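## Task

Take the yellow sponge off the desk and set it on the top of the low shelf below the green sign. It must rest there without the robot holding it, and the robot must neither topple nor finish leaning.

## Robot and tools

ROBOT. A Rainbow Robotics RB-Y1: a wheeled base (two drive wheels, two rear casters, 0.66 m long, 0.58 m wide, front edge 0.10 m ahead of the wheel axle), a folding torso, a head with cameras, and two seven-joint arms, each ending in a parallel gripper. The base can only drive straight or spin in place, never sideways.

FRAMES. Base frame: origin on the floor between the drive wheels, x forward, y left, z up. The reported chest, left_hand and right_hand positions are in this frame; a hand point sits between its finger pads, fingers aim along its -z and close along its x. Printed hand positions can be off, especially at full reach. base_odometry is wheel-counted relative to the scene's starting pose (heading positive leftward, -3.142 to 3.142) and counts wheel slip as motion.

execute_actions. Argument "actions" is a list holding one action or none (empty list: just report state and images). An action may contain:
- "base": exactly one key. {"translate_m": d} is a relative drive of d metres, forward positive, -3 to 3. {"rotate_rad": d} is a relative turn in place, left positive, -3.2 to 3.2. Both are offsets from where the base last measured itself.
- "joints": a single dict keyed by joint name covering both arms, torso and head; every value is an absolute target (radians, grippers in metres). Ranges: torso_squat_rad 0 to 1.2 (bigger lowers a level chest); torso_shift_rad -0.3 to 0.6 (positive pushes hips forward); torso_pitch_rad -0.2 to 1.4 (positive leans forward); torso_yaw_rad -1.5 to 1.5 (positive turns left). Per arm (left_/right_ prefix): shoulder_pitch_rad -2.356 to 2.356 (0 hanging, negative raises forward); shoulder_roll_rad left 0 to 3.141, right -3.141 to 0 (sign lifts each arm outward); shoulder_yaw_rad -2.094 to 2.094 (positive turns a bent forearm leftward, both arms); elbow_rad -2.617 to 0.01 (negative bends); forearm_roll_rad -3.141 to 3.141; wrist_pitch_rad -1.57 to 1.919 (negative tips hand forward); hand_roll_rad -2.705 to 2.705 (rolls positive counter-clockwise seen from above on a hanging arm, both arms); gripper_m 0 to 0.1 (pad gap). head_pan_rad -0.523 to 0.523 (left positive, relative to chest); head_tilt_rad -0.35 to 1.57 (positive looks down). Joint tolerance is ±0.02, grippers ±0.004.
- "speeds": caps for this action only: translate_m 0.05 to 0.4 m/s, rotate_rad 0.1 to 1.509 rad/s (default is the top). Base moves needing over 8.667 s are refused.
- "min_time_s": 0.1 to 8, a floor on each arm and head motion's duration.
No action may run past 15 s. Motions start together and may finish at different times. Any unknown key or out-of-range number rejects the call with no motion. Omitted joints or base may still be driving to an earlier target. "cameras" picks images: head_camera, left_wrist_camera, right_wrist_camera, or "all" (default); [] gives none. The "pictures" line lists the returned images in order.

wait: {"seconds": 0 to 10}; commands nothing, returns state and images.
zoom_image: {"camera", "region": [x0, y0, x1, y1]} in pixels of that camera's latest full image, top-left origin, at most 504 by 504.
finished_scene: {"scene": n}; ends the scene once the robot has held the last command and reports success. Irreversible; the next task appears in its result.

RESULTS. base_status and joint_status describe how the last accepted action ended: "done"; "off_target" (resting short, maybe still pushing); "limit_stop_at_<name>"; "contact_stop" (torso or arm met hard resistance); "time_out"; "stopped_with_arm" (torso halted because an arm contact-stopped). After contact_stop, time_out or stopped_with_arm, the whole group (torso, left arm, or right arm) drops its targets and holds. "limit_stop_at_own_body" means a guard halted motion before the arm or hand hit the torso, head, leg or base; move the arm and torso apart. "joint command not followed" plus a "cause:" line means an arm's targets were withheld (self or arm-to-arm proximity); such joints read "not_followed" and may be retried each action until valid. Grippers still obey. on_its_own lists uncommanded parts; "held at" is the target held, not the position. Base "done" only means the wheels turned enough.

TORSO coupling: squat + shift <= 1.52; squat - shift + pitch <= 1.57; shift + 0.5 pitch - 0.4 squat <= 0.7; shift + 0.3 pitch - 0.5 squat <= 0.39. Violations leave commanded torso joints partway, "off_target". Torso top speeds: squat and pitch 0.3, shift 0.15, yaw 0.6 rad/s; arms 1 rad/s (distal three joints 1.5), head 1.5, grippers 0.1 m/s.

GRASPING. Command a gap at least 0.005 m narrower than the object; "off_target" on the gripper is then expected. Each arm carries up to 3 kg; load counts toward joint torque limits (shoulders 61.6, elbow 31.6, wrist joints 22 N m). Reaching the limit freezes the robot for 10 s. Holding loads heats motors: MOTOR HOT from 65 °C, and at 80 °C an OVER-TEMPERATURE FAULT brakes the arm ("limit_stop_at_motor_heat"); resend targets afterward. The robot holds its last command while you think.

CAUTIONS. After a stop, first back the arm off in its own action, then the torso. If both hands hold one object and the torso contact-stops at once with nothing in the way, resend all arm joints at their reported positions, then retry the torso. The base does not stop on collision and its wheels may keep spinning; a bent leg can protrude ahead of the base and may shove the robot backward unnoticed. Heavy weight far forward can tip the robot. Never let the arms, grippers or fingers strike or squeeze each other. Avoid drops, slips, slams and hard pushes. Loose objects may occasionally get nudged by outside forces.

Each tool is called after "Call:" by a JSON object that holds its "name" and its "arguments", one argument or row to a line.

## Session

I'll start by looking at the current state and camera images.

Call:
{"name": "execute_actions", "arguments": {
  "actions": []
}}

Scene clock: 0.00 s.
base_odometry: x=+0.000 y=+0.000 heading=+0.000 (m, m, rad; odometry frame)
base_status: not commanded
joint_positions: torso_squat_rad=+0.350 torso_shift_rad=-0.001 torso_pitch_rad=+0.000 torso_yaw_rad=+0.000 left_shoulder_pitch_rad=-0.032 left_shoulder_roll_rad=+0.027 left_shoulder_yaw_rad=+0.025 left_elbow_rad=-0.148 left_forearm_roll_rad=-0.007 left_wrist_pitch_rad=+0.000 left_hand_roll_rad=-0.006 left_gripper_m=+0.101 right_shoulder_pitch_rad=+0.056 right_shoulder_roll_rad=-0.016 right_shoulder_yaw_rad=+0.000 right_elbow_rad=-0.217 right_forearm_roll_rad=-0.026 right_wrist_pitch_rad=+0.021 right_hand_roll_rad=-0.030 right_gripper_m=+0.100 head_pan_rad=+0.000 head_tilt_rad=+0.400
joint_status: not commanded
chest: x=-0.2288 y=+0.0002 z=+1.2475 quat_wxyz=(+1.000, +0.000, +0.000, +0.000) (m; base frame)
left_hand: x=-0.1330 y=+0.2415 z=+0.5685 quat_wxyz=(+0.996, +0.014, -0.090, -0.001) (m; base frame)
right_hand: x=-0.1681 y=-0.2338 z=+0.5647 quat_wxyz=(+0.997, -0.007, -0.072, -0.036) (m; base frame)
pictures: head_camera, left_wrist_camera, right_wrist_camera
Images, in order (width x height): head_camera 896x504, left_wrist_camera 644x364, right_wrist_camera 644x364.

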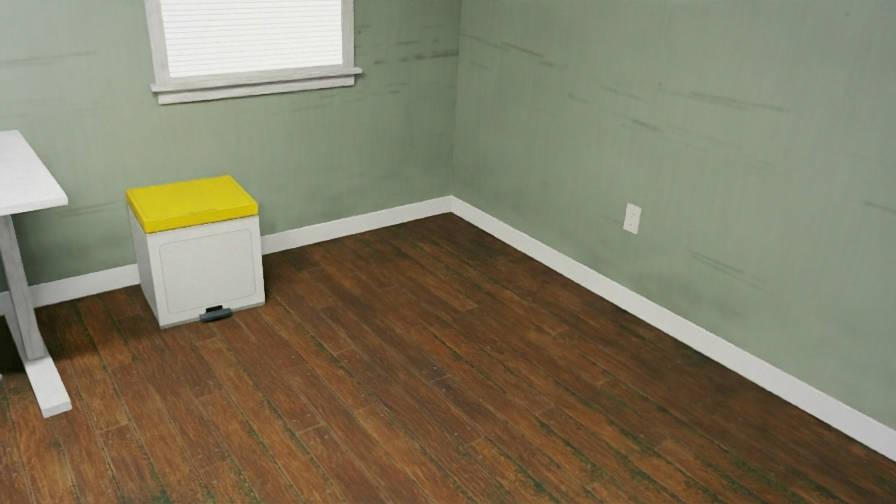

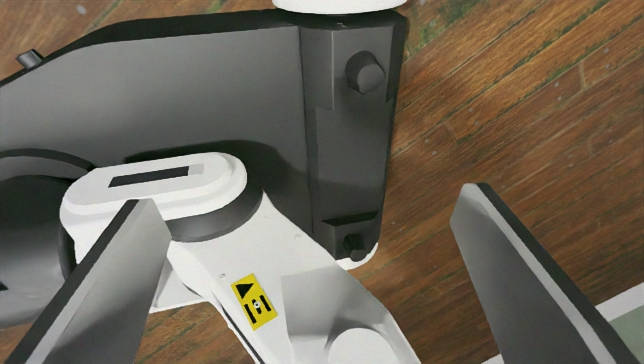

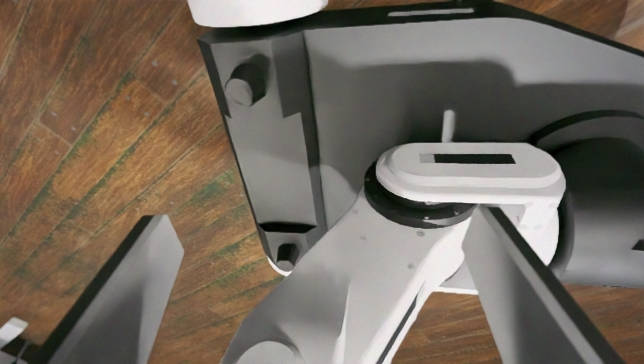

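Call:
{"name": "execute_actions", "arguments": {
  "actions": [
    {"joints": {"head_pan_rad": 0.52, "head_tilt_rad": 0.3}}
  ],
  "cameras": ["head_camera"]
}}

Scene clock: 4.03 s.
base_odometry: x=+0.000 y=+0.000 heading=+0.000 (m, m, rad; odometry frame)
base_status: not commanded
joint_positions: torso_squat_rad=+0.350 torso_shift_rad=-0.001 torso_pitch_rad=+0.000 torso_yaw_rad=+0.000 left_shoulder_pitch_rad=-0.032 left_shoulder_roll_rad=+0.027 left_shoulder_yaw_rad=+0.025 left_elbow_rad=-0.148 left_forearm_roll_rad=-0.007 left_wrist_pitch_rad=+0.000 left_hand_roll_rad=-0.006 left_gripper_m=+0.101 right_shoulder_pitch_rad=+0.056 right_shoulder_roll_rad=-0.016 right_shoulder_yaw_rad=+0.000 right_elbow_rad=-0.217 right_forearm_roll_rad=-0.026 right_wrist_pitch_rad=+0.021 right_hand_roll_rad=-0.030 right_gripper_m=+0.100 head_pan_rad=+0.520 head_tilt_rad=+0.300
joint_status: all done
chest: x=-0.2288 y=+0.0002 z=+1.2475 quat_wxyz=(+1.000, +0.000, +0.000, +0.000) (m; base frame)
left_hand: x=-0.1330 y=+0.2415 z=+0.5685 quat_wxyz=(+0.996, +0.014, -0.090, -0.001) (m; base frame)
right_hand: x=-0.1681 y=-0.2338 z=+0.5647 quat_wxyz=(+0.997, -0.007, -0.072, -0.036) (m; base frame)
pictures: head_camera
Images, in order (width x height): head_camera 896x504.

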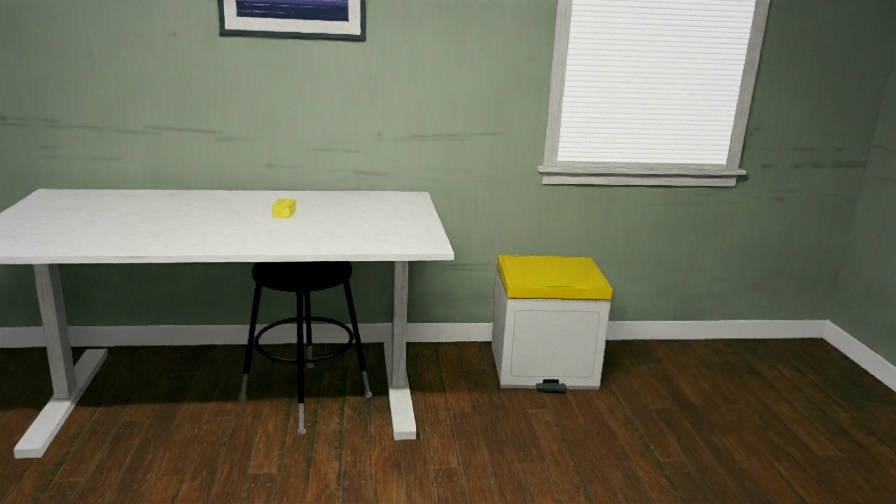

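Call:
{"name": "zoom_image", "arguments": {
  "camera": "head_camera",
  "region": [0, 170, 480, 470]
}}

Call:
{"name": "zoom_image", "arguments": {
  "camera": "head_camera",
  "region": [240, 180, 330, 235]
}}

Region (0, 170, 480, 470) of head_camera's 896x504 image, scaled by 1.050, with more detail than that image has; it fills the top 315 rows of this view, and the rest is white.

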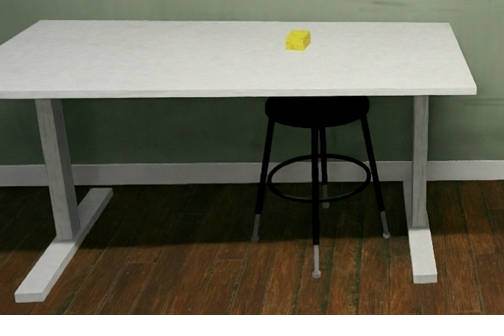

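Region (240, 180, 330, 235) of head_camera's 896x504 image, scaled by 5.600, with more detail than that image has.

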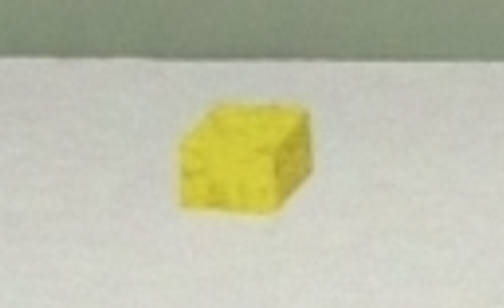

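Call:
{"name": "execute_actions", "arguments": {
  "actions": [
    {"base": {"rotate_rad": 0.735}, "joints": {"torso_yaw_rad": 0.5, "head_pan_rad": 0.52, "head_tilt_rad": 0.2}}
  ],
  "cameras": ["head_camera"]
}}

Scene clock: 126.77 s.
base_odometry: x=+0.000 y=+0.000 heading=+0.735 (m, m, rad; odometry frame)
base_status: done
joint_positions: torso_squat_rad=+0.350 torso_shift_rad=-0.001 torso_pitch_rad=+0.000 torso_yaw_rad=+0.500 left_shoulder_pitch_rad=-0.032 left_shoulder_roll_rad=+0.027 left_shoulder_yaw_rad=+0.025 left_elbow_rad=-0.148 left_forearm_roll_rad=-0.007 left_wrist_pitch_rad=+0.000 left_hand_roll_rad=-0.006 left_gripper_m=+0.101 right_shoulder_pitch_rad=+0.056 right_shoulder_roll_rad=-0.016 right_shoulder_yaw_rad=+0.000 right_elbow_rad=-0.217 right_forearm_roll_rad=-0.026 right_wrist_pitch_rad=+0.021 right_hand_roll_rad=-0.030 right_gripper_m=+0.100 head_pan_rad=+0.520 head_tilt_rad=+0.200
joint_status: all done
chest: x=-0.2288 y=+0.0002 z=+1.2475 quat_wxyz=(+0.969, +0.000, +0.000, +0.247) (m; base frame)
left_hand: x=-0.2607 y=+0.2577 z=+0.5684 quat_wxyz=(+0.965, +0.036, -0.083, +0.246) (m; base frame)
right_hand: x=-0.0634 y=-0.1762 z=+0.5647 quat_wxyz=(+0.975, +0.011, -0.071, +0.212) (m; base frame)
pictures: head_camera
Images, in order (width x height): head_camera 896x504.

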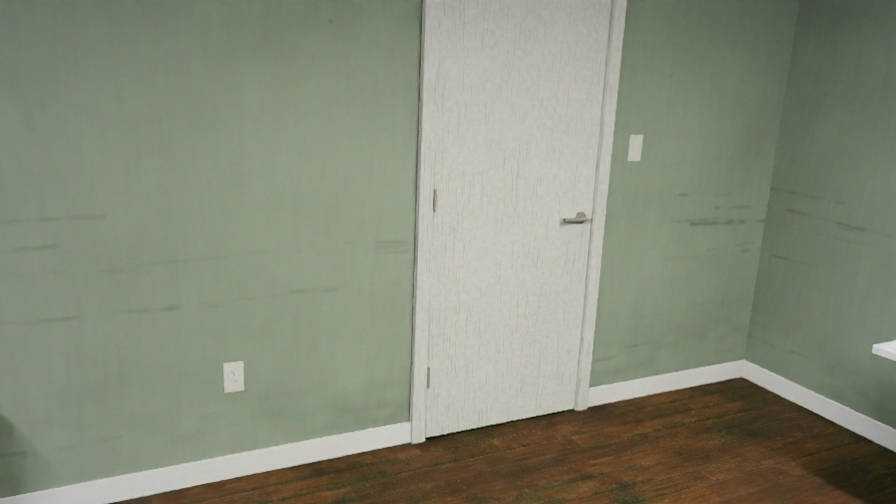

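Call:
{"name": "execute_actions", "arguments": {
  "actions": [],
  "cameras": ["left_wrist_camera", "right_wrist_camera"]
}}

Scene clock: 134.47 s.
base_odometry: x=+0.000 y=+0.000 heading=+0.735 (m, m, rad; odometry frame)
base_status: done
joint_positions: torso_squat_rad=+0.350 torso_shift_rad=-0.001 torso_pitch_rad=+0.000 torso_yaw_rad=+0.500 left_shoulder_pitch_rad=-0.032 left_shoulder_roll_rad=+0.027 left_shoulder_yaw_rad=+0.025 left_elbow_rad=-0.148 left_forearm_roll_rad=-0.007 left_wrist_pitch_rad=+0.000 left_hand_roll_rad=-0.006 left_gripper_m=+0.101 right_shoulder_pitch_rad=+0.056 right_shoulder_roll_rad=-0.016 right_shoulder_yaw_rad=+0.000 right_elbow_rad=-0.217 right_forearm_roll_rad=-0.026 right_wrist_pitch_rad=+0.021 right_hand_roll_rad=-0.030 right_gripper_m=+0.100 head_pan_rad=+0.520 head_tilt_rad=+0.200
joint_status: all done
chest: x=-0.2288 y=+0.0002 z=+1.2475 quat_wxyz=(+0.969, +0.000, +0.000, +0.247) (m; base frame)
left_hand: x=-0.2607 y=+0.2577 z=+0.5684 quat_wxyz=(+0.965, +0.036, -0.083, +0.246) (m; base frame)
right_hand: x=-0.0634 y=-0.1762 z=+0.5647 quat_wxyz=(+0.975, +0.011, -0.071, +0.212) (m; base frame)
pictures: left_wrist_camera, right_wrist_camera
Images, in order (width x height): left_wrist_camera 644x364, right_wrist_camera 644x364.

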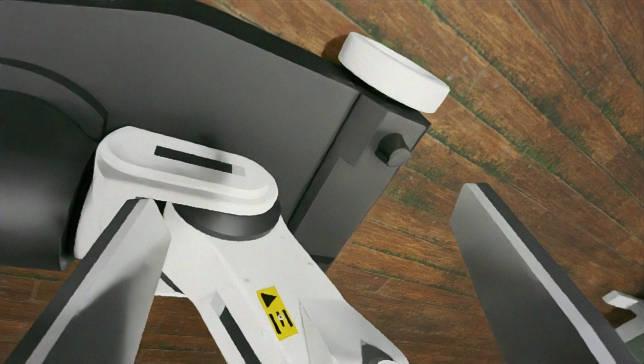

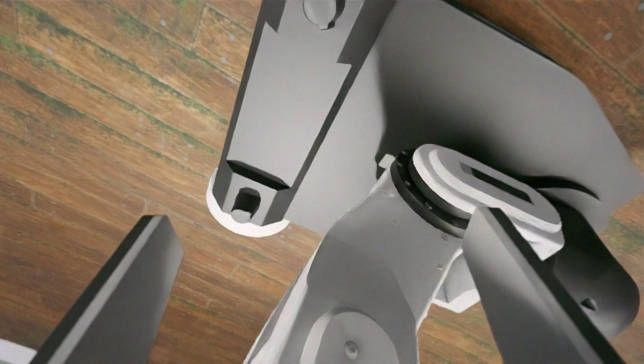

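Call:
{"name": "execute_actions", "arguments": {
  "actions": [
    {"base": {"translate_m": 1.15}, "joints": {"torso_yaw_rad": 0.0, "torso_shift_rad": 0.2, "torso_pitch_rad": 0.6, "torso_squat_rad": 0.35, "head_pan_rad": 0.0, "head_tilt_rad": 0.15, "left_shoulder_pitch_rad": -0.913, "left_shoulder_roll_rad": 0.13, "left_shoulder_yaw_rad": 0.274, "left_elbow_rad": -1.947, "left_forearm_roll_rad": 0.0, "left_wrist_pitch_rad": 1.73, "left_hand_roll_rad": -1.571, "right_shoulder_pitch_rad": -0.25, "right_shoulder_roll_rad": -0.06, "right_elbow_rad": -0.05}, "min_time_s": 3}
  ],
  "cameras": ["head_camera", "left_wrist_camera"]
}}

Scene clock: 243.77 s.
base_odometry: x=+0.853 y=+0.771 heading=+0.735 (m, m, rad; odometry frame)
base_status: done
joint_positions: torso_squat_rad=+0.350 torso_shift_rad=+0.200 torso_pitch_rad=+0.600 torso_yaw_rad=+0.000 left_shoulder_pitch_rad=-0.913 left_shoulder_roll_rad=+0.130 left_shoulder_yaw_rad=+0.274 left_elbow_rad=-1.947 left_forearm_roll_rad=+0.000 left_wrist_pitch_rad=+1.730 left_hand_roll_rad=-1.571 left_gripper_m=+0.101 right_shoulder_pitch_rad=-0.250 right_shoulder_roll_rad=-0.060 right_shoulder_yaw_rad=+0.000 right_elbow_rad=-0.050 right_forearm_roll_rad=-0.026 right_wrist_pitch_rad=+0.021 right_hand_roll_rad=-0.030 right_gripper_m=+0.100 head_pan_rad=+0.000 head_tilt_rad=+0.150
joint_status: all done
chest: x=+0.0775 y=+0.0002 z=+1.1803 quat_wxyz=(+0.955, +0.000, +0.296, +0.000) (m; base frame)
left_hand: x=+0.5611 y=+0.2200 z=+0.9194 quat_wxyz=(+0.685, +0.174, -0.175, -0.685) (m; base frame)
right_hand: x=-0.1280 y=-0.2562 z=+0.5258 quat_wxyz=(+0.986, -0.021, +0.165, +0.019) (m; base frame)
pictures: head_camera, left_wrist_camera
Images, in order (width x height): head_camera 896x504, left_wrist_camera 644x364.

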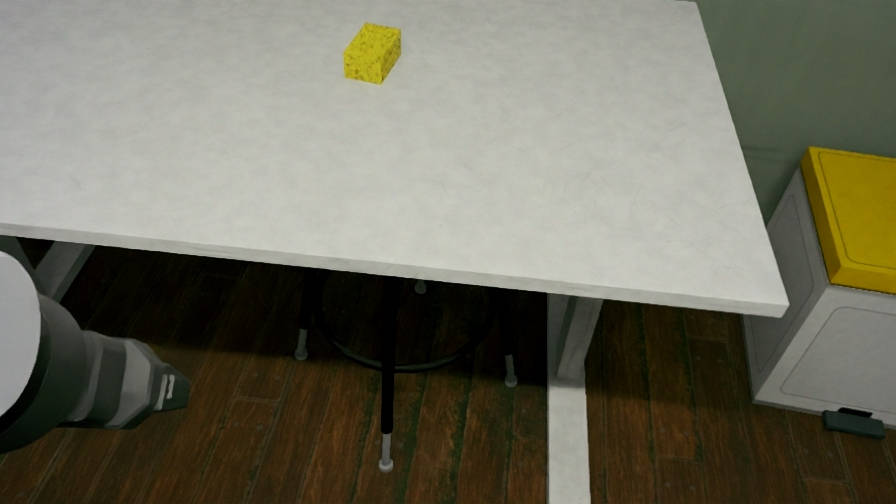

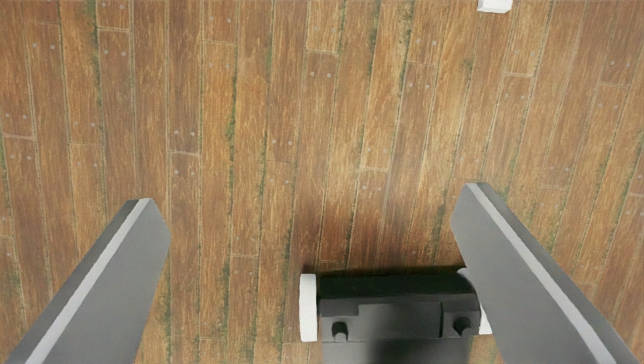

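Call:
{"name": "zoom_image", "arguments": {
  "camera": "head_camera",
  "region": [310, 0, 440, 100]
}}

Region (310, 0, 440, 100) of head_camera's 896x504 image, scaled by 3.877, with more detail than that image has; it fills the top 388 rows of this view, and the rest is white.

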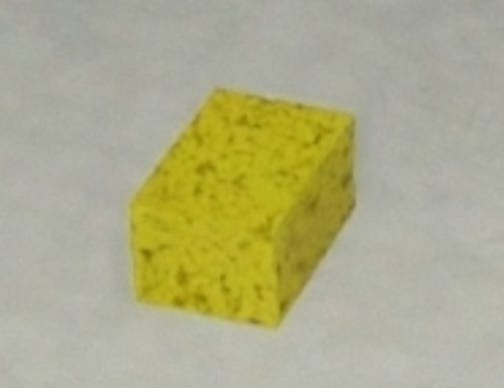

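Call:
{"name": "execute_actions", "arguments": {
  "actions": [
    {"base": {"translate_m": 0.68}, "joints": {"head_pan_rad": 0.0, "head_tilt_rad": 0.4, "left_shoulder_pitch_rad": -1.083, "left_shoulder_roll_rad": 0.06, "left_shoulder_yaw_rad": 0.06, "left_elbow_rad": -1.624, "left_forearm_roll_rad": 0.0, "left_wrist_pitch_rad": 1.559, "left_hand_roll_rad": -1.571}, "min_time_s": 2}
  ],
  "cameras": ["head_camera", "left_wrist_camera"]
}}

Scene clock: 339.70 s.
base_odometry: x=+1.357 y=+1.227 heading=+0.735 (m, m, rad; odometry frame)
base_status: done
joint_positions: torso_squat_rad=+0.350 torso_shift_rad=+0.200 torso_pitch_rad=+0.600 torso_yaw_rad=+0.000 left_shoulder_pitch_rad=-1.083 left_shoulder_roll_rad=+0.060 left_shoulder_yaw_rad=+0.060 left_elbow_rad=-1.624 left_forearm_roll_rad=+0.000 left_wrist_pitch_rad=+1.559 left_hand_roll_rad=-1.571 left_gripper_m=+0.101 right_shoulder_pitch_rad=-0.250 right_shoulder_roll_rad=-0.060 right_shoulder_yaw_rad=+0.000 right_elbow_rad=-0.050 right_forearm_roll_rad=-0.026 right_wrist_pitch_rad=+0.021 right_hand_roll_rad=-0.030 right_gripper_m=+0.100 head_pan_rad=+0.000 head_tilt_rad=+0.400
joint_status: all done
chest: x=+0.0775 y=+0.0002 z=+1.1803 quat_wxyz=(+0.955, +0.000, +0.296, +0.000) (m; base frame)
left_hand: x=+0.5996 y=+0.0865 z=+0.8991 quat_wxyz=(+0.586, +0.149, -0.197, -0.772) (m; base frame)
right_hand: x=-0.1281 y=-0.2562 z=+0.5258 quat_wxyz=(+0.986, -0.021, +0.165, +0.019) (m; base frame)
pictures: head_camera, left_wrist_camera
Images, in order (width x height): head_camera 896x504, left_wrist_camera 644x364.

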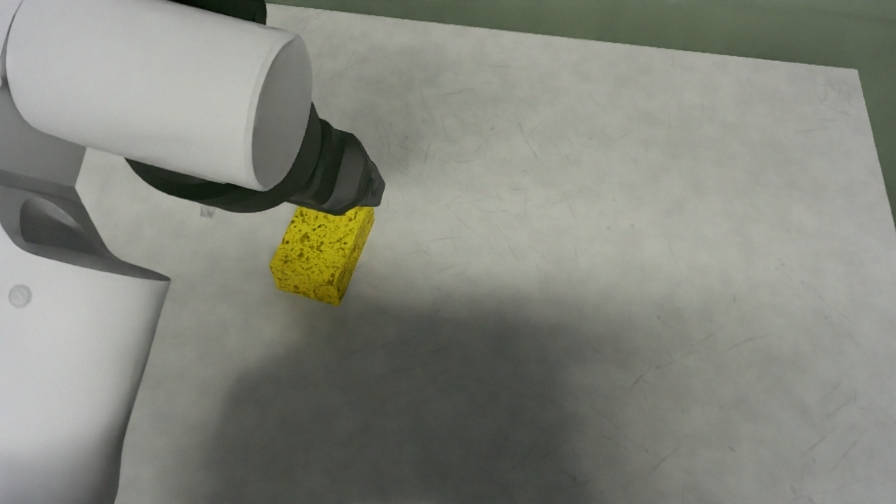

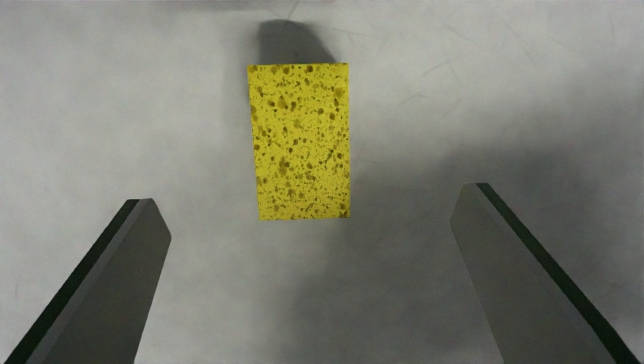

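Call:
{"name": "execute_actions", "arguments": {
  "actions": [
    {"joints": {"left_shoulder_pitch_rad": -1.088, "left_shoulder_roll_rad": 0.065, "left_shoulder_yaw_rad": 0.07, "left_elbow_rad": -1.108, "left_forearm_roll_rad": 0.0, "left_wrist_pitch_rad": 1.047, "left_hand_roll_rad": -1.58}, "min_time_s": 1.2}
  ],
  "cameras": ["head_camera", "left_wrist_camera"]
}}

Scene clock: 402.63 s.
base_odometry: x=+1.357 y=+1.227 heading=+0.735 (m, m, rad; odometry frame)
base_status: not commanded
joint_positions: torso_squat_rad=+0.350 torso_shift_rad=+0.200 torso_pitch_rad=+0.600 torso_yaw_rad=+0.000 left_shoulder_pitch_rad=-1.087 left_shoulder_roll_rad=+0.065 left_shoulder_yaw_rad=+0.070 left_elbow_rad=-1.108 left_forearm_roll_rad=+0.000 left_wrist_pitch_rad=+1.047 left_hand_roll_rad=-1.580 left_gripper_m=+0.101 right_shoulder_pitch_rad=-0.250 right_shoulder_roll_rad=-0.060 right_shoulder_yaw_rad=+0.000 right_elbow_rad=-0.050 right_forearm_roll_rad=-0.026 right_wrist_pitch_rad=+0.021 right_hand_roll_rad=-0.030 right_gripper_m=+0.100 head_pan_rad=+0.000 head_tilt_rad=+0.400
joint_status: all done
chest: x=+0.0775 y=+0.0002 z=+1.1803 quat_wxyz=(+0.955, +0.000, +0.296, +0.000) (m; base frame)
left_hand: x=+0.6161 y=+0.0868 z=+0.7703 quat_wxyz=(+0.586, +0.151, -0.196, -0.772) (m; base frame)
right_hand: x=-0.1282 y=-0.2562 z=+0.5258 quat_wxyz=(+0.986, -0.021, +0.165, +0.019) (m; base frame)
pictures: head_camera, left_wrist_camera
Images, in order (width x height): head_camera 896x504, left_wrist_camera 644x364.

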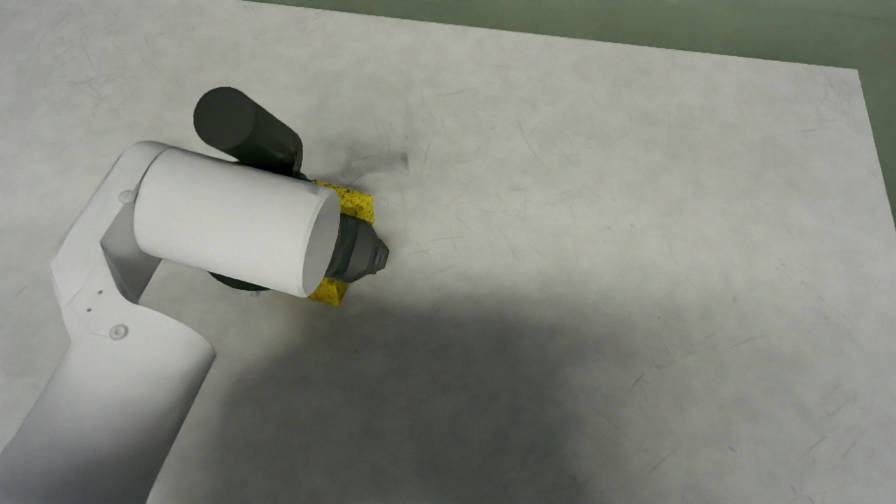

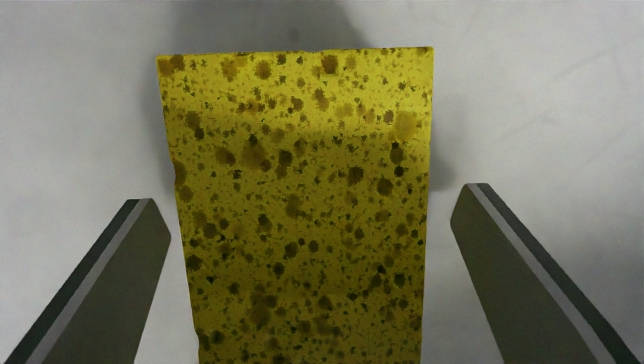

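Call:
{"name": "execute_actions", "arguments": {
  "actions": [
    {"joints": {"left_gripper_m": 0.048}}
  ],
  "cameras": ["left_wrist_camera"]
}}

Scene clock: 410.83 s.
base_odometry: x=+1.357 y=+1.227 heading=+0.735 (m, m, rad; odometry frame)
base_status: not commanded
joint_positions: torso_squat_rad=+0.350 torso_shift_rad=+0.200 torso_pitch_rad=+0.600 torso_yaw_rad=+0.000 left_shoulder_pitch_rad=-1.087 left_shoulder_roll_rad=+0.065 left_shoulder_yaw_rad=+0.070 left_elbow_rad=-1.108 left_forearm_roll_rad=+0.000 left_wrist_pitch_rad=+1.047 left_hand_roll_rad=-1.580 left_gripper_m=+0.060 right_shoulder_pitch_rad=-0.250 right_shoulder_roll_rad=-0.060 right_shoulder_yaw_rad=+0.000 right_elbow_rad=-0.050 right_forearm_roll_rad=-0.026 right_wrist_pitch_rad=+0.021 right_hand_roll_rad=-0.030 right_gripper_m=+0.100 head_pan_rad=+0.000 head_tilt_rad=+0.400
joint_status: left_gripper_m off_target (ended at +0.060, target +0.048)
chest: x=+0.0775 y=+0.0002 z=+1.1803 quat_wxyz=(+0.955, +0.000, +0.296, +0.000) (m; base frame)
left_hand: x=+0.6161 y=+0.0868 z=+0.7703 quat_wxyz=(+0.586, +0.151, -0.196, -0.772) (m; base frame)
right_hand: x=-0.1282 y=-0.2562 z=+0.5258 quat_wxyz=(+0.986, -0.021, +0.165, +0.019) (m; base frame)
pictures: left_wrist_camera
Images, in order (width x height): left_wrist_camera 644x364.

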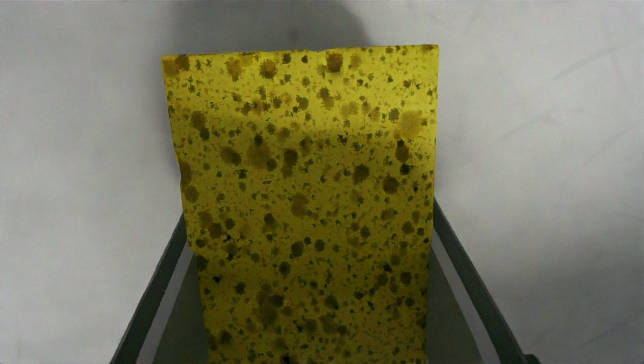

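Call:
{"name": "execute_actions", "arguments": {
  "actions": [
    {"base": {"translate_m": -0.55}, "joints": {"torso_pitch_rad": 0.2, "left_shoulder_pitch_rad": -0.57, "left_elbow_rad": -2.1, "left_wrist_pitch_rad": 1.55, "left_gripper_m": 0.048, "right_shoulder_roll_rad": -0.13, "right_forearm_roll_rad": -0.4, "right_wrist_pitch_rad": 0.94, "right_hand_roll_rad": 1.571, "head_pan_rad": 0.52, "head_tilt_rad": 0.05}, "min_time_s": 2}
  ]
}}

Scene clock: 482.70 s.
base_odometry: x=+0.950 y=+0.858 heading=+0.736 (m, m, rad; odometry frame)
base_status: done
joint_positions: torso_squat_rad=+0.350 torso_shift_rad=+0.200 torso_pitch_rad=+0.200 torso_yaw_rad=+0.000 left_shoulder_pitch_rad=-0.570 left_shoulder_roll_rad=+0.065 left_shoulder_yaw_rad=+0.070 left_elbow_rad=-2.100 left_forearm_roll_rad=+0.000 left_wrist_pitch_rad=+1.550 left_hand_roll_rad=-1.580 left_gripper_m=+0.060 right_shoulder_pitch_rad=-0.250 right_shoulder_roll_rad=-0.130 right_shoulder_yaw_rad=+0.000 right_elbow_rad=-0.050 right_forearm_roll_rad=-0.400 right_wrist_pitch_rad=+0.940 right_hand_roll_rad=+1.571 right_gripper_m=+0.100 head_pan_rad=+0.520 head_tilt_rad=+0.050
joint_status: left_gripper_m off_target (ended at +0.060, target +0.048); the others done
chest: x=-0.0359 y=+0.0002 z=+1.2282 quat_wxyz=(+0.995, +0.000, +0.100, +0.000) (m; base frame)
left_hand: x=+0.4680 y=+0.1801 z=+1.0879 quat_wxyz=(+0.592, +0.307, -0.303, -0.680) (m; base frame)
right_hand: x=-0.1462 y=-0.2420 z=+0.6205 quat_wxyz=(+0.753, +0.299, +0.261, +0.525) (m; base frame)
pictures: head_camera, left_wrist_camera, right_wrist_camera
Images, in order (width x height): head_camera 896x504, left_wrist_camera 644x364, right_wrist_camera 644x364.

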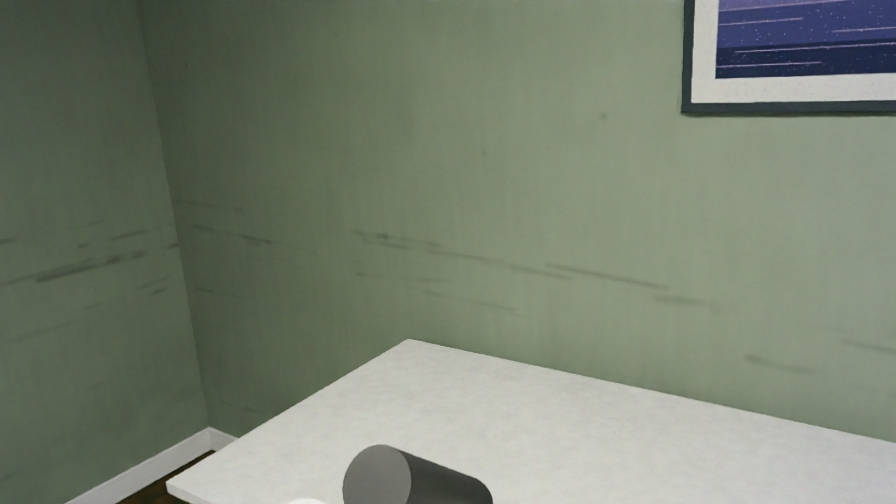

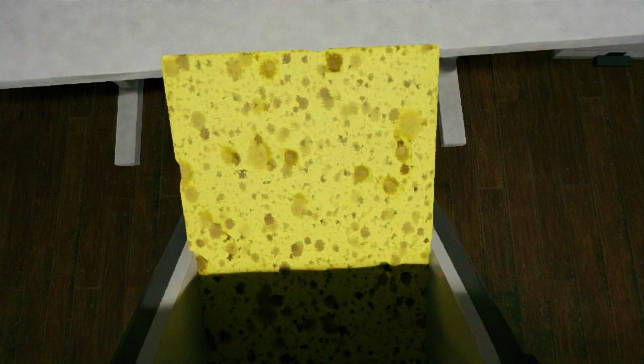

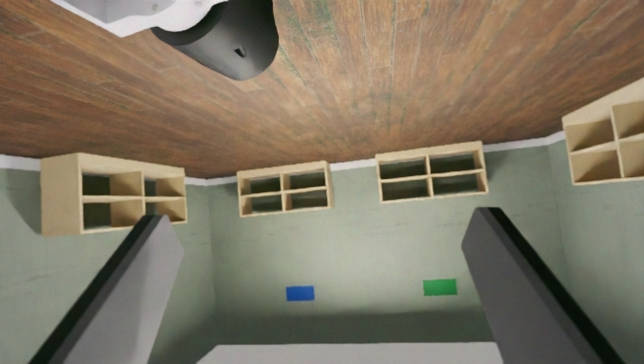

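Call:
{"name": "execute_actions", "arguments": {
  "actions": [
    {"base": {"rotate_rad": 3.14}, "joints": {"left_shoulder_pitch_rad": -0.212, "left_shoulder_roll_rad": 0.03, "left_shoulder_yaw_rad": 0.072, "left_elbow_rad": -1.0, "left_wrist_pitch_rad": 0.5, "left_hand_roll_rad": -1.571, "left_gripper_m": 0.048, "right_shoulder_pitch_rad": -0.2, "right_shoulder_roll_rad": -0.04, "right_forearm_roll_rad": 0.0, "right_wrist_pitch_rad": 0.0, "head_pan_rad": 0.0, "head_tilt_rad": 0.05}, "min_time_s": 3.5}
  ],
  "cameras": ["head_camera", "left_wrist_camera"]
}}

Scene clock: 567.23 s.
base_odometry: x=+0.949 y=+0.858 heading=-2.407 (m, m, rad; odometry frame)
base_status: done
joint_positions: torso_squat_rad=+0.350 torso_shift_rad=+0.200 torso_pitch_rad=+0.200 torso_yaw_rad=+0.000 left_shoulder_pitch_rad=-0.212 left_shoulder_roll_rad=+0.030 left_shoulder_yaw_rad=+0.072 left_elbow_rad=-1.000 left_forearm_roll_rad=+0.000 left_wrist_pitch_rad=+0.500 left_hand_roll_rad=-1.571 left_gripper_m=+0.060 right_shoulder_pitch_rad=-0.200 right_shoulder_roll_rad=-0.040 right_shoulder_yaw_rad=+0.000 right_elbow_rad=-0.050 right_forearm_roll_rad=+0.000 right_wrist_pitch_rad=+0.000 right_hand_roll_rad=+1.571 right_gripper_m=+0.100 head_pan_rad=+0.000 head_tilt_rad=+0.050
joint_status: left_gripper_m off_target (ended at +0.060, target +0.048); the others done
chest: x=-0.0359 y=+0.0002 z=+1.2282 quat_wxyz=(+0.995, +0.000, +0.100, +0.000) (m; base frame)
left_hand: x=+0.3210 y=+0.2346 z=+0.6644 quat_wxyz=(+0.683, +0.183, -0.168, -0.687) (m; base frame)
right_hand: x=-0.0027 y=-0.2442 z=+0.5435 quat_wxyz=(+0.682, -0.025, -0.003, +0.731) (m; base frame)
pictures: head_camera, left_wrist_camera
Images, in order (width x height): head_camera 896x504, left_wrist_camera 644x364.

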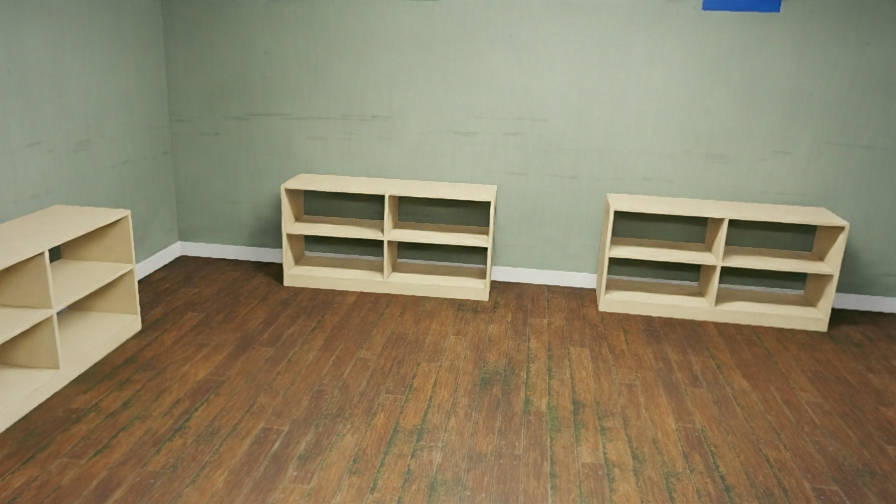

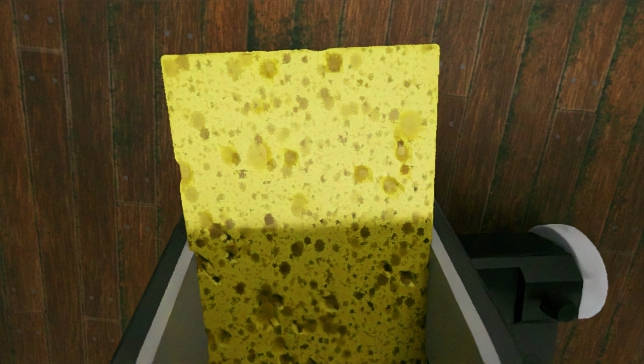

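Call:
{"name": "execute_actions", "arguments": {
  "actions": [
    {"base": {"translate_m": 3.0}, "joints": {"torso_pitch_rad": 0.5, "left_shoulder_pitch_rad": -0.334, "left_shoulder_roll_rad": 0.02, "left_shoulder_yaw_rad": 0.112, "left_elbow_rad": -1.649, "left_wrist_pitch_rad": 0.964, "left_hand_roll_rad": -1.571, "left_gripper_m": 0.048, "right_shoulder_pitch_rad": -0.36, "right_shoulder_roll_rad": -0.05, "right_hand_roll_rad": 0.0, "head_pan_rad": 0.0, "head_tilt_rad": 0.3}, "min_time_s": 2.5}
  ],
  "cameras": ["head_camera", "left_wrist_camera"]
}}

Scene clock: 617.43 s.
base_odometry: x=-1.277 y=-1.153 heading=-2.407 (m, m, rad; odometry frame)
base_status: done
joint_positions: torso_squat_rad=+0.350 torso_shift_rad=+0.200 torso_pitch_rad=+0.500 torso_yaw_rad=+0.000 left_shoulder_pitch_rad=-0.334 left_shoulder_roll_rad=+0.020 left_shoulder_yaw_rad=+0.112 left_elbow_rad=-1.649 left_forearm_roll_rad=+0.000 left_wrist_pitch_rad=+0.964 left_hand_roll_rad=-1.571 left_gripper_m=+0.060 right_shoulder_pitch_rad=-0.360 right_shoulder_roll_rad=-0.050 right_shoulder_yaw_rad=+0.000 right_elbow_rad=-0.050 right_forearm_roll_rad=+0.000 right_wrist_pitch_rad=+0.000 right_hand_roll_rad=+0.000 right_gripper_m=+0.100 head_pan_rad=+0.000 head_tilt_rad=+0.300
joint_status: left_gripper_m off_target (ended at +0.060, target +0.048); the others done
chest: x=+0.0511 y=+0.0002 z=+1.1965 quat_wxyz=(+0.969, +0.000, +0.247, +0.000) (m; base frame)
left_hand: x=+0.4310 y=+0.2209 z=+0.7291 quat_wxyz=(+0.685, +0.176, -0.174, -0.686) (m; base frame)
right_hand: x=-0.0056 y=-0.2392 z=+0.5091 quat_wxyz=(+0.997, -0.008, +0.054, +0.062) (m; base frame)
pictures: head_camera, left_wrist_camera
Images, in order (width x height): head_camera 896x504, left_wrist_camera 644x364.

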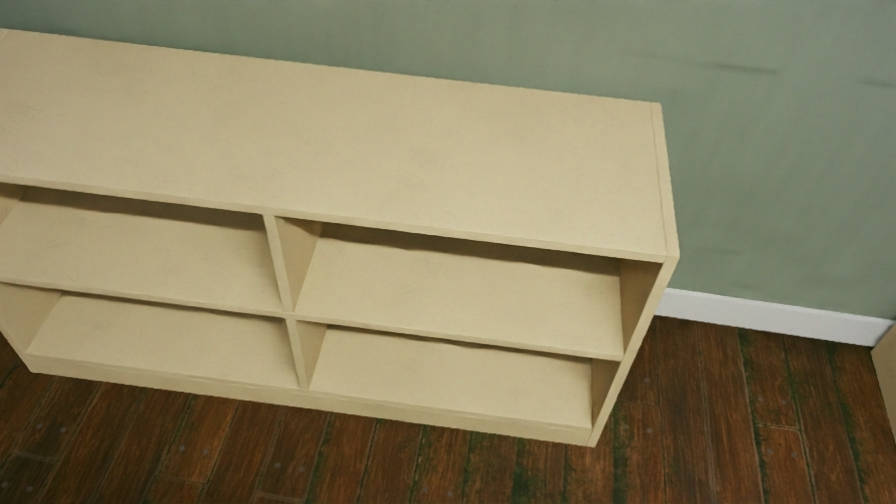

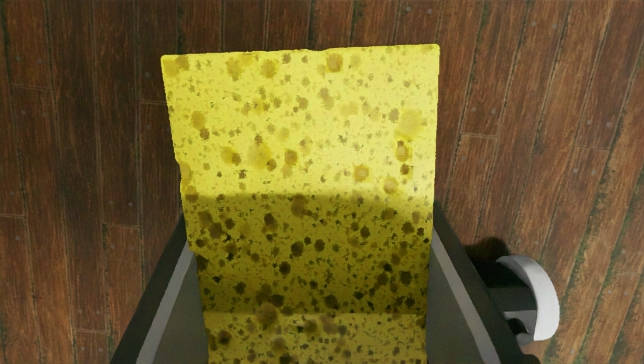

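Call:
{"name": "execute_actions", "arguments": {
  "actions": [
    {"base": {"translate_m": 0.7}, "joints": {"left_shoulder_pitch_rad": -0.361, "left_shoulder_roll_rad": 0.021, "left_shoulder_yaw_rad": 0.121, "left_elbow_rad": -1.524, "left_wrist_pitch_rad": 0.865, "left_gripper_m": 0.048, "head_pan_rad": 0.0, "head_tilt_rad": 0.7}, "min_time_s": 1.5}
  ],
  "cameras": ["head_camera", "left_wrist_camera"]
}}

Scene clock: 673.60 s.
base_odometry: x=-1.797 y=-1.622 heading=-2.407 (m, m, rad; odometry frame)
base_status: done
joint_positions: torso_squat_rad=+0.350 torso_shift_rad=+0.200 torso_pitch_rad=+0.500 torso_yaw_rad=+0.000 left_shoulder_pitch_rad=-0.361 left_shoulder_roll_rad=+0.021 left_shoulder_yaw_rad=+0.121 left_elbow_rad=-1.524 left_forearm_roll_rad=+0.000 left_wrist_pitch_rad=+0.865 left_hand_roll_rad=-1.571 left_gripper_m=+0.060 right_shoulder_pitch_rad=-0.360 right_shoulder_roll_rad=-0.050 right_shoulder_yaw_rad=+0.000 right_elbow_rad=-0.050 right_forearm_roll_rad=+0.000 right_wrist_pitch_rad=+0.000 right_hand_roll_rad=+0.000 right_gripper_m=+0.100 head_pan_rad=+0.000 head_tilt_rad=+0.700
joint_status: left_gripper_m off_target (ended at +0.060, target +0.048); the others done
chest: x=+0.0511 y=+0.0002 z=+1.1965 quat_wxyz=(+0.969, +0.000, +0.247, +0.000) (m; base frame)
left_hand: x=+0.4309 y=+0.2199 z=+0.7040 quat_wxyz=(+0.685, +0.175, -0.175, -0.685) (m; base frame)
right_hand: x=-0.0056 y=-0.2392 z=+0.5091 quat_wxyz=(+0.997, -0.008, +0.054, +0.062) (m; base frame)
pictures: head_camera, left_wrist_camera
Images, in order (width x height): head_camera 896x504, left_wrist_camera 644x364.

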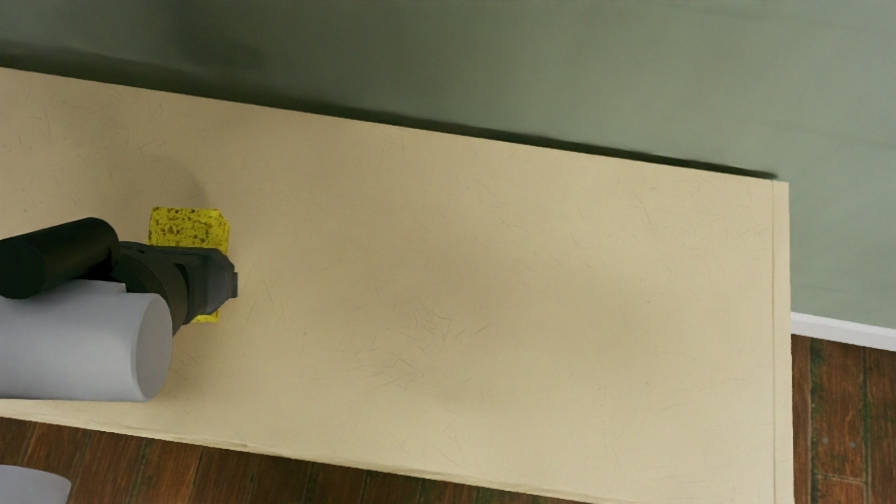

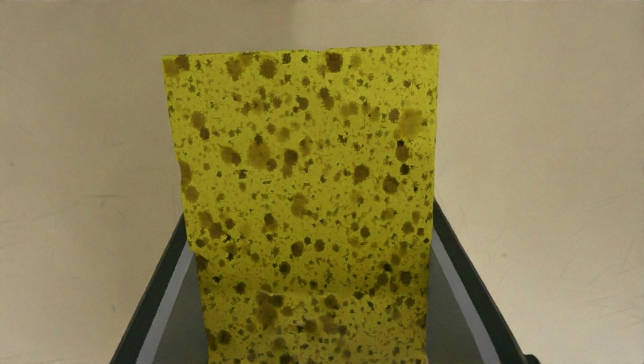

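Call:
{"name": "zoom_image", "arguments": {
  "camera": "head_camera",
  "region": [120, 190, 270, 340]
}}

Region (120, 190, 270, 340) of head_camera's 896x504 image, scaled by 3.360, with more detail than that image has.

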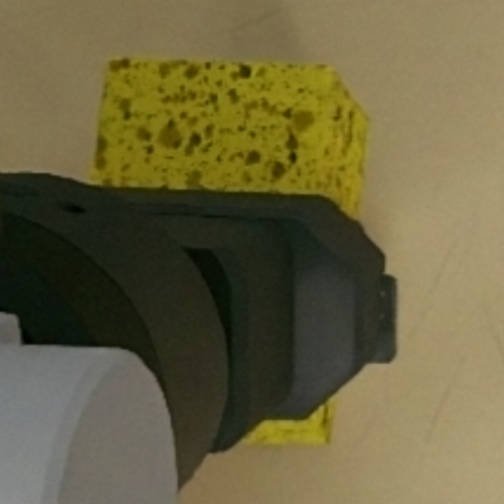

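Call:
{"name": "zoom_image", "arguments": {
  "camera": "left_wrist_camera",
  "region": [0, 100, 200, 364]
}}

Call:
{"name": "zoom_image", "arguments": {
  "camera": "left_wrist_camera",
  "region": [440, 60, 644, 330]
}}

Region (0, 100, 200, 364) of left_wrist_camera's 644x364 image, scaled by 1.909, with more detail than that image has; it fills the left 382 columns of this view, and the rest is white.

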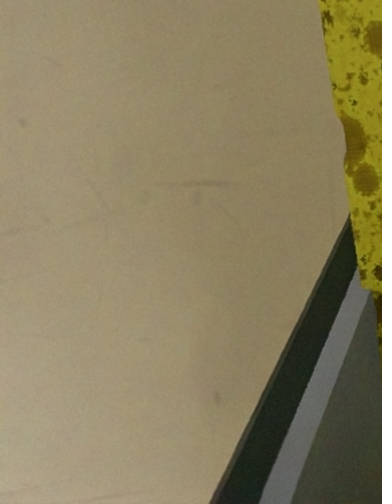

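Region (440, 60, 644, 330) of left_wrist_camera's 644x364 image, scaled by 1.867, with more detail than that image has; it fills the left 381 columns of this view, and the rest is white.

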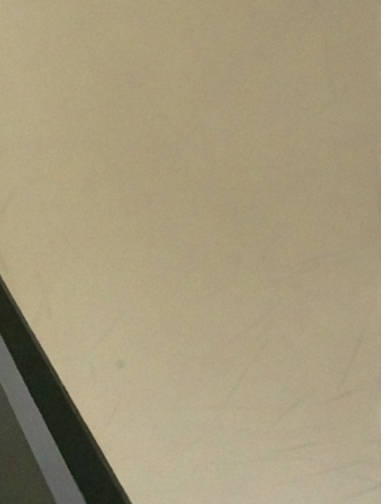

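Call:
{"name": "execute_actions", "arguments": {
  "actions": [
    {"joints": {"left_shoulder_pitch_rad": -0.43, "left_shoulder_roll_rad": 0.03, "left_shoulder_yaw_rad": 0.143, "left_elbow_rad": -1.281, "left_wrist_pitch_rad": 0.688}, "min_time_s": 0.7}
  ],
  "cameras": ["head_camera", "left_wrist_camera"]
}}

Call:
{"name": "zoom_image", "arguments": {
  "camera": "left_wrist_camera",
  "region": [0, 100, 200, 364]
}}

Call:
{"name": "zoom_image", "arguments": {
  "camera": "left_wrist_camera",
  "region": [440, 94, 644, 364]
}}

Scene clock: 713.53 s.
base_odometry: x=-1.797 y=-1.622 heading=-2.407 (m, m, rad; odometry frame)
base_status: not commanded
joint_positions: torso_squat_rad=+0.350 torso_shift_rad=+0.200 torso_pitch_rad=+0.500 torso_yaw_rad=+0.000 left_shoulder_pitch_rad=-0.430 left_shoulder_roll_rad=+0.030 left_shoulder_yaw_rad=+0.143 left_elbow_rad=-1.281 left_forearm_roll_rad=+0.000 left_wrist_pitch_rad=+0.688 left_hand_roll_rad=-1.571 left_gripper_m=+0.060 right_shoulder_pitch_rad=-0.360 right_shoulder_roll_rad=-0.050 right_shoulder_yaw_rad=+0.000 right_elbow_rad=-0.050 right_forearm_roll_rad=+0.000 right_wrist_pitch_rad=+0.000 right_hand_roll_rad=+0.000 right_gripper_m=+0.100 head_pan_rad=+0.000 head_tilt_rad=+0.700
joint_status: all done
chest: x=+0.0511 y=+0.0002 z=+1.1965 quat_wxyz=(+0.969, +0.000, +0.247, +0.000) (m; base frame)
left_hand: x=+0.4307 y=+0.2201 z=+0.6620 quat_wxyz=(+0.685, +0.175, -0.175, -0.685) (m; base frame)
right_hand: x=-0.0056 y=-0.2392 z=+0.5091 quat_wxyz=(+0.997, -0.008, +0.054, +0.062) (m; base frame)
pictures: head_camera, left_wrist_camera
Images, in order (width x height): head_camera 896x504, left_wrist_camera 644x364.

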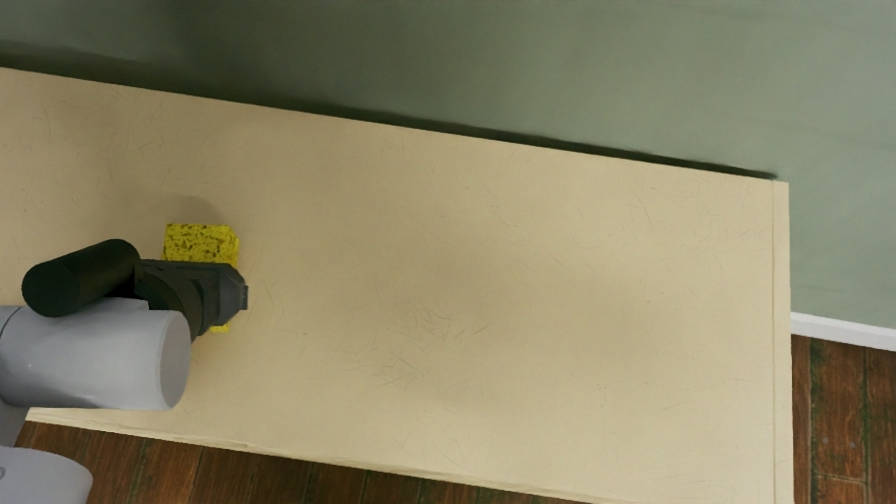

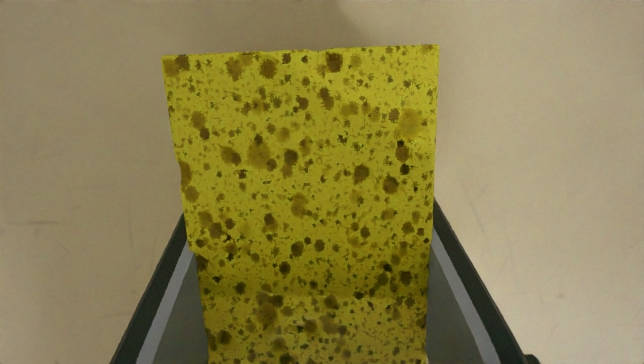

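Region (0, 100, 200, 364) of left_wrist_camera's 644x364 image, scaled by 1.909, with more detail than that image has; it fills the left 382 columns of this view, and the rest is white.

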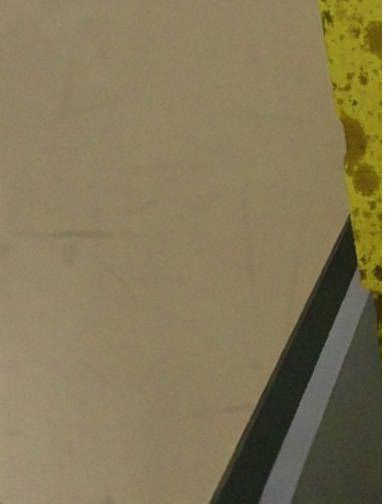

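Region (440, 94, 644, 364) of left_wrist_camera's 644x364 image, scaled by 1.867, with more detail than that image has; it fills the left 381 columns of this view, and the rest is white.

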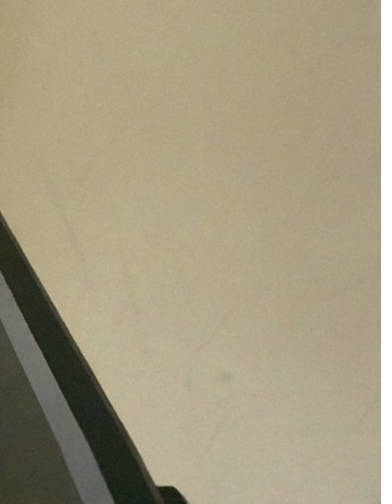

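Call:
{"name": "zoom_image", "arguments": {
  "camera": "head_camera",
  "region": [120, 190, 270, 340]
}}

Region (120, 190, 270, 340) of head_camera's 896x504 image, scaled by 3.360, with more detail than that image has.

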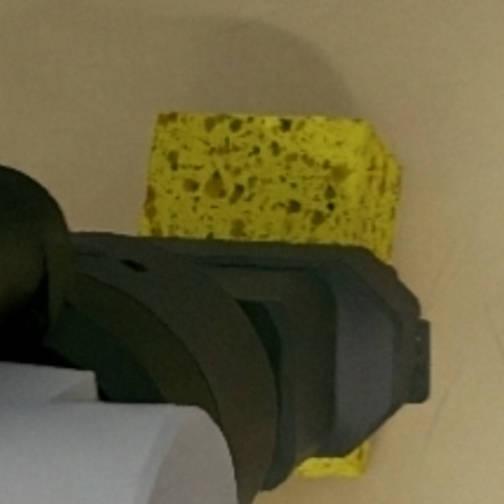

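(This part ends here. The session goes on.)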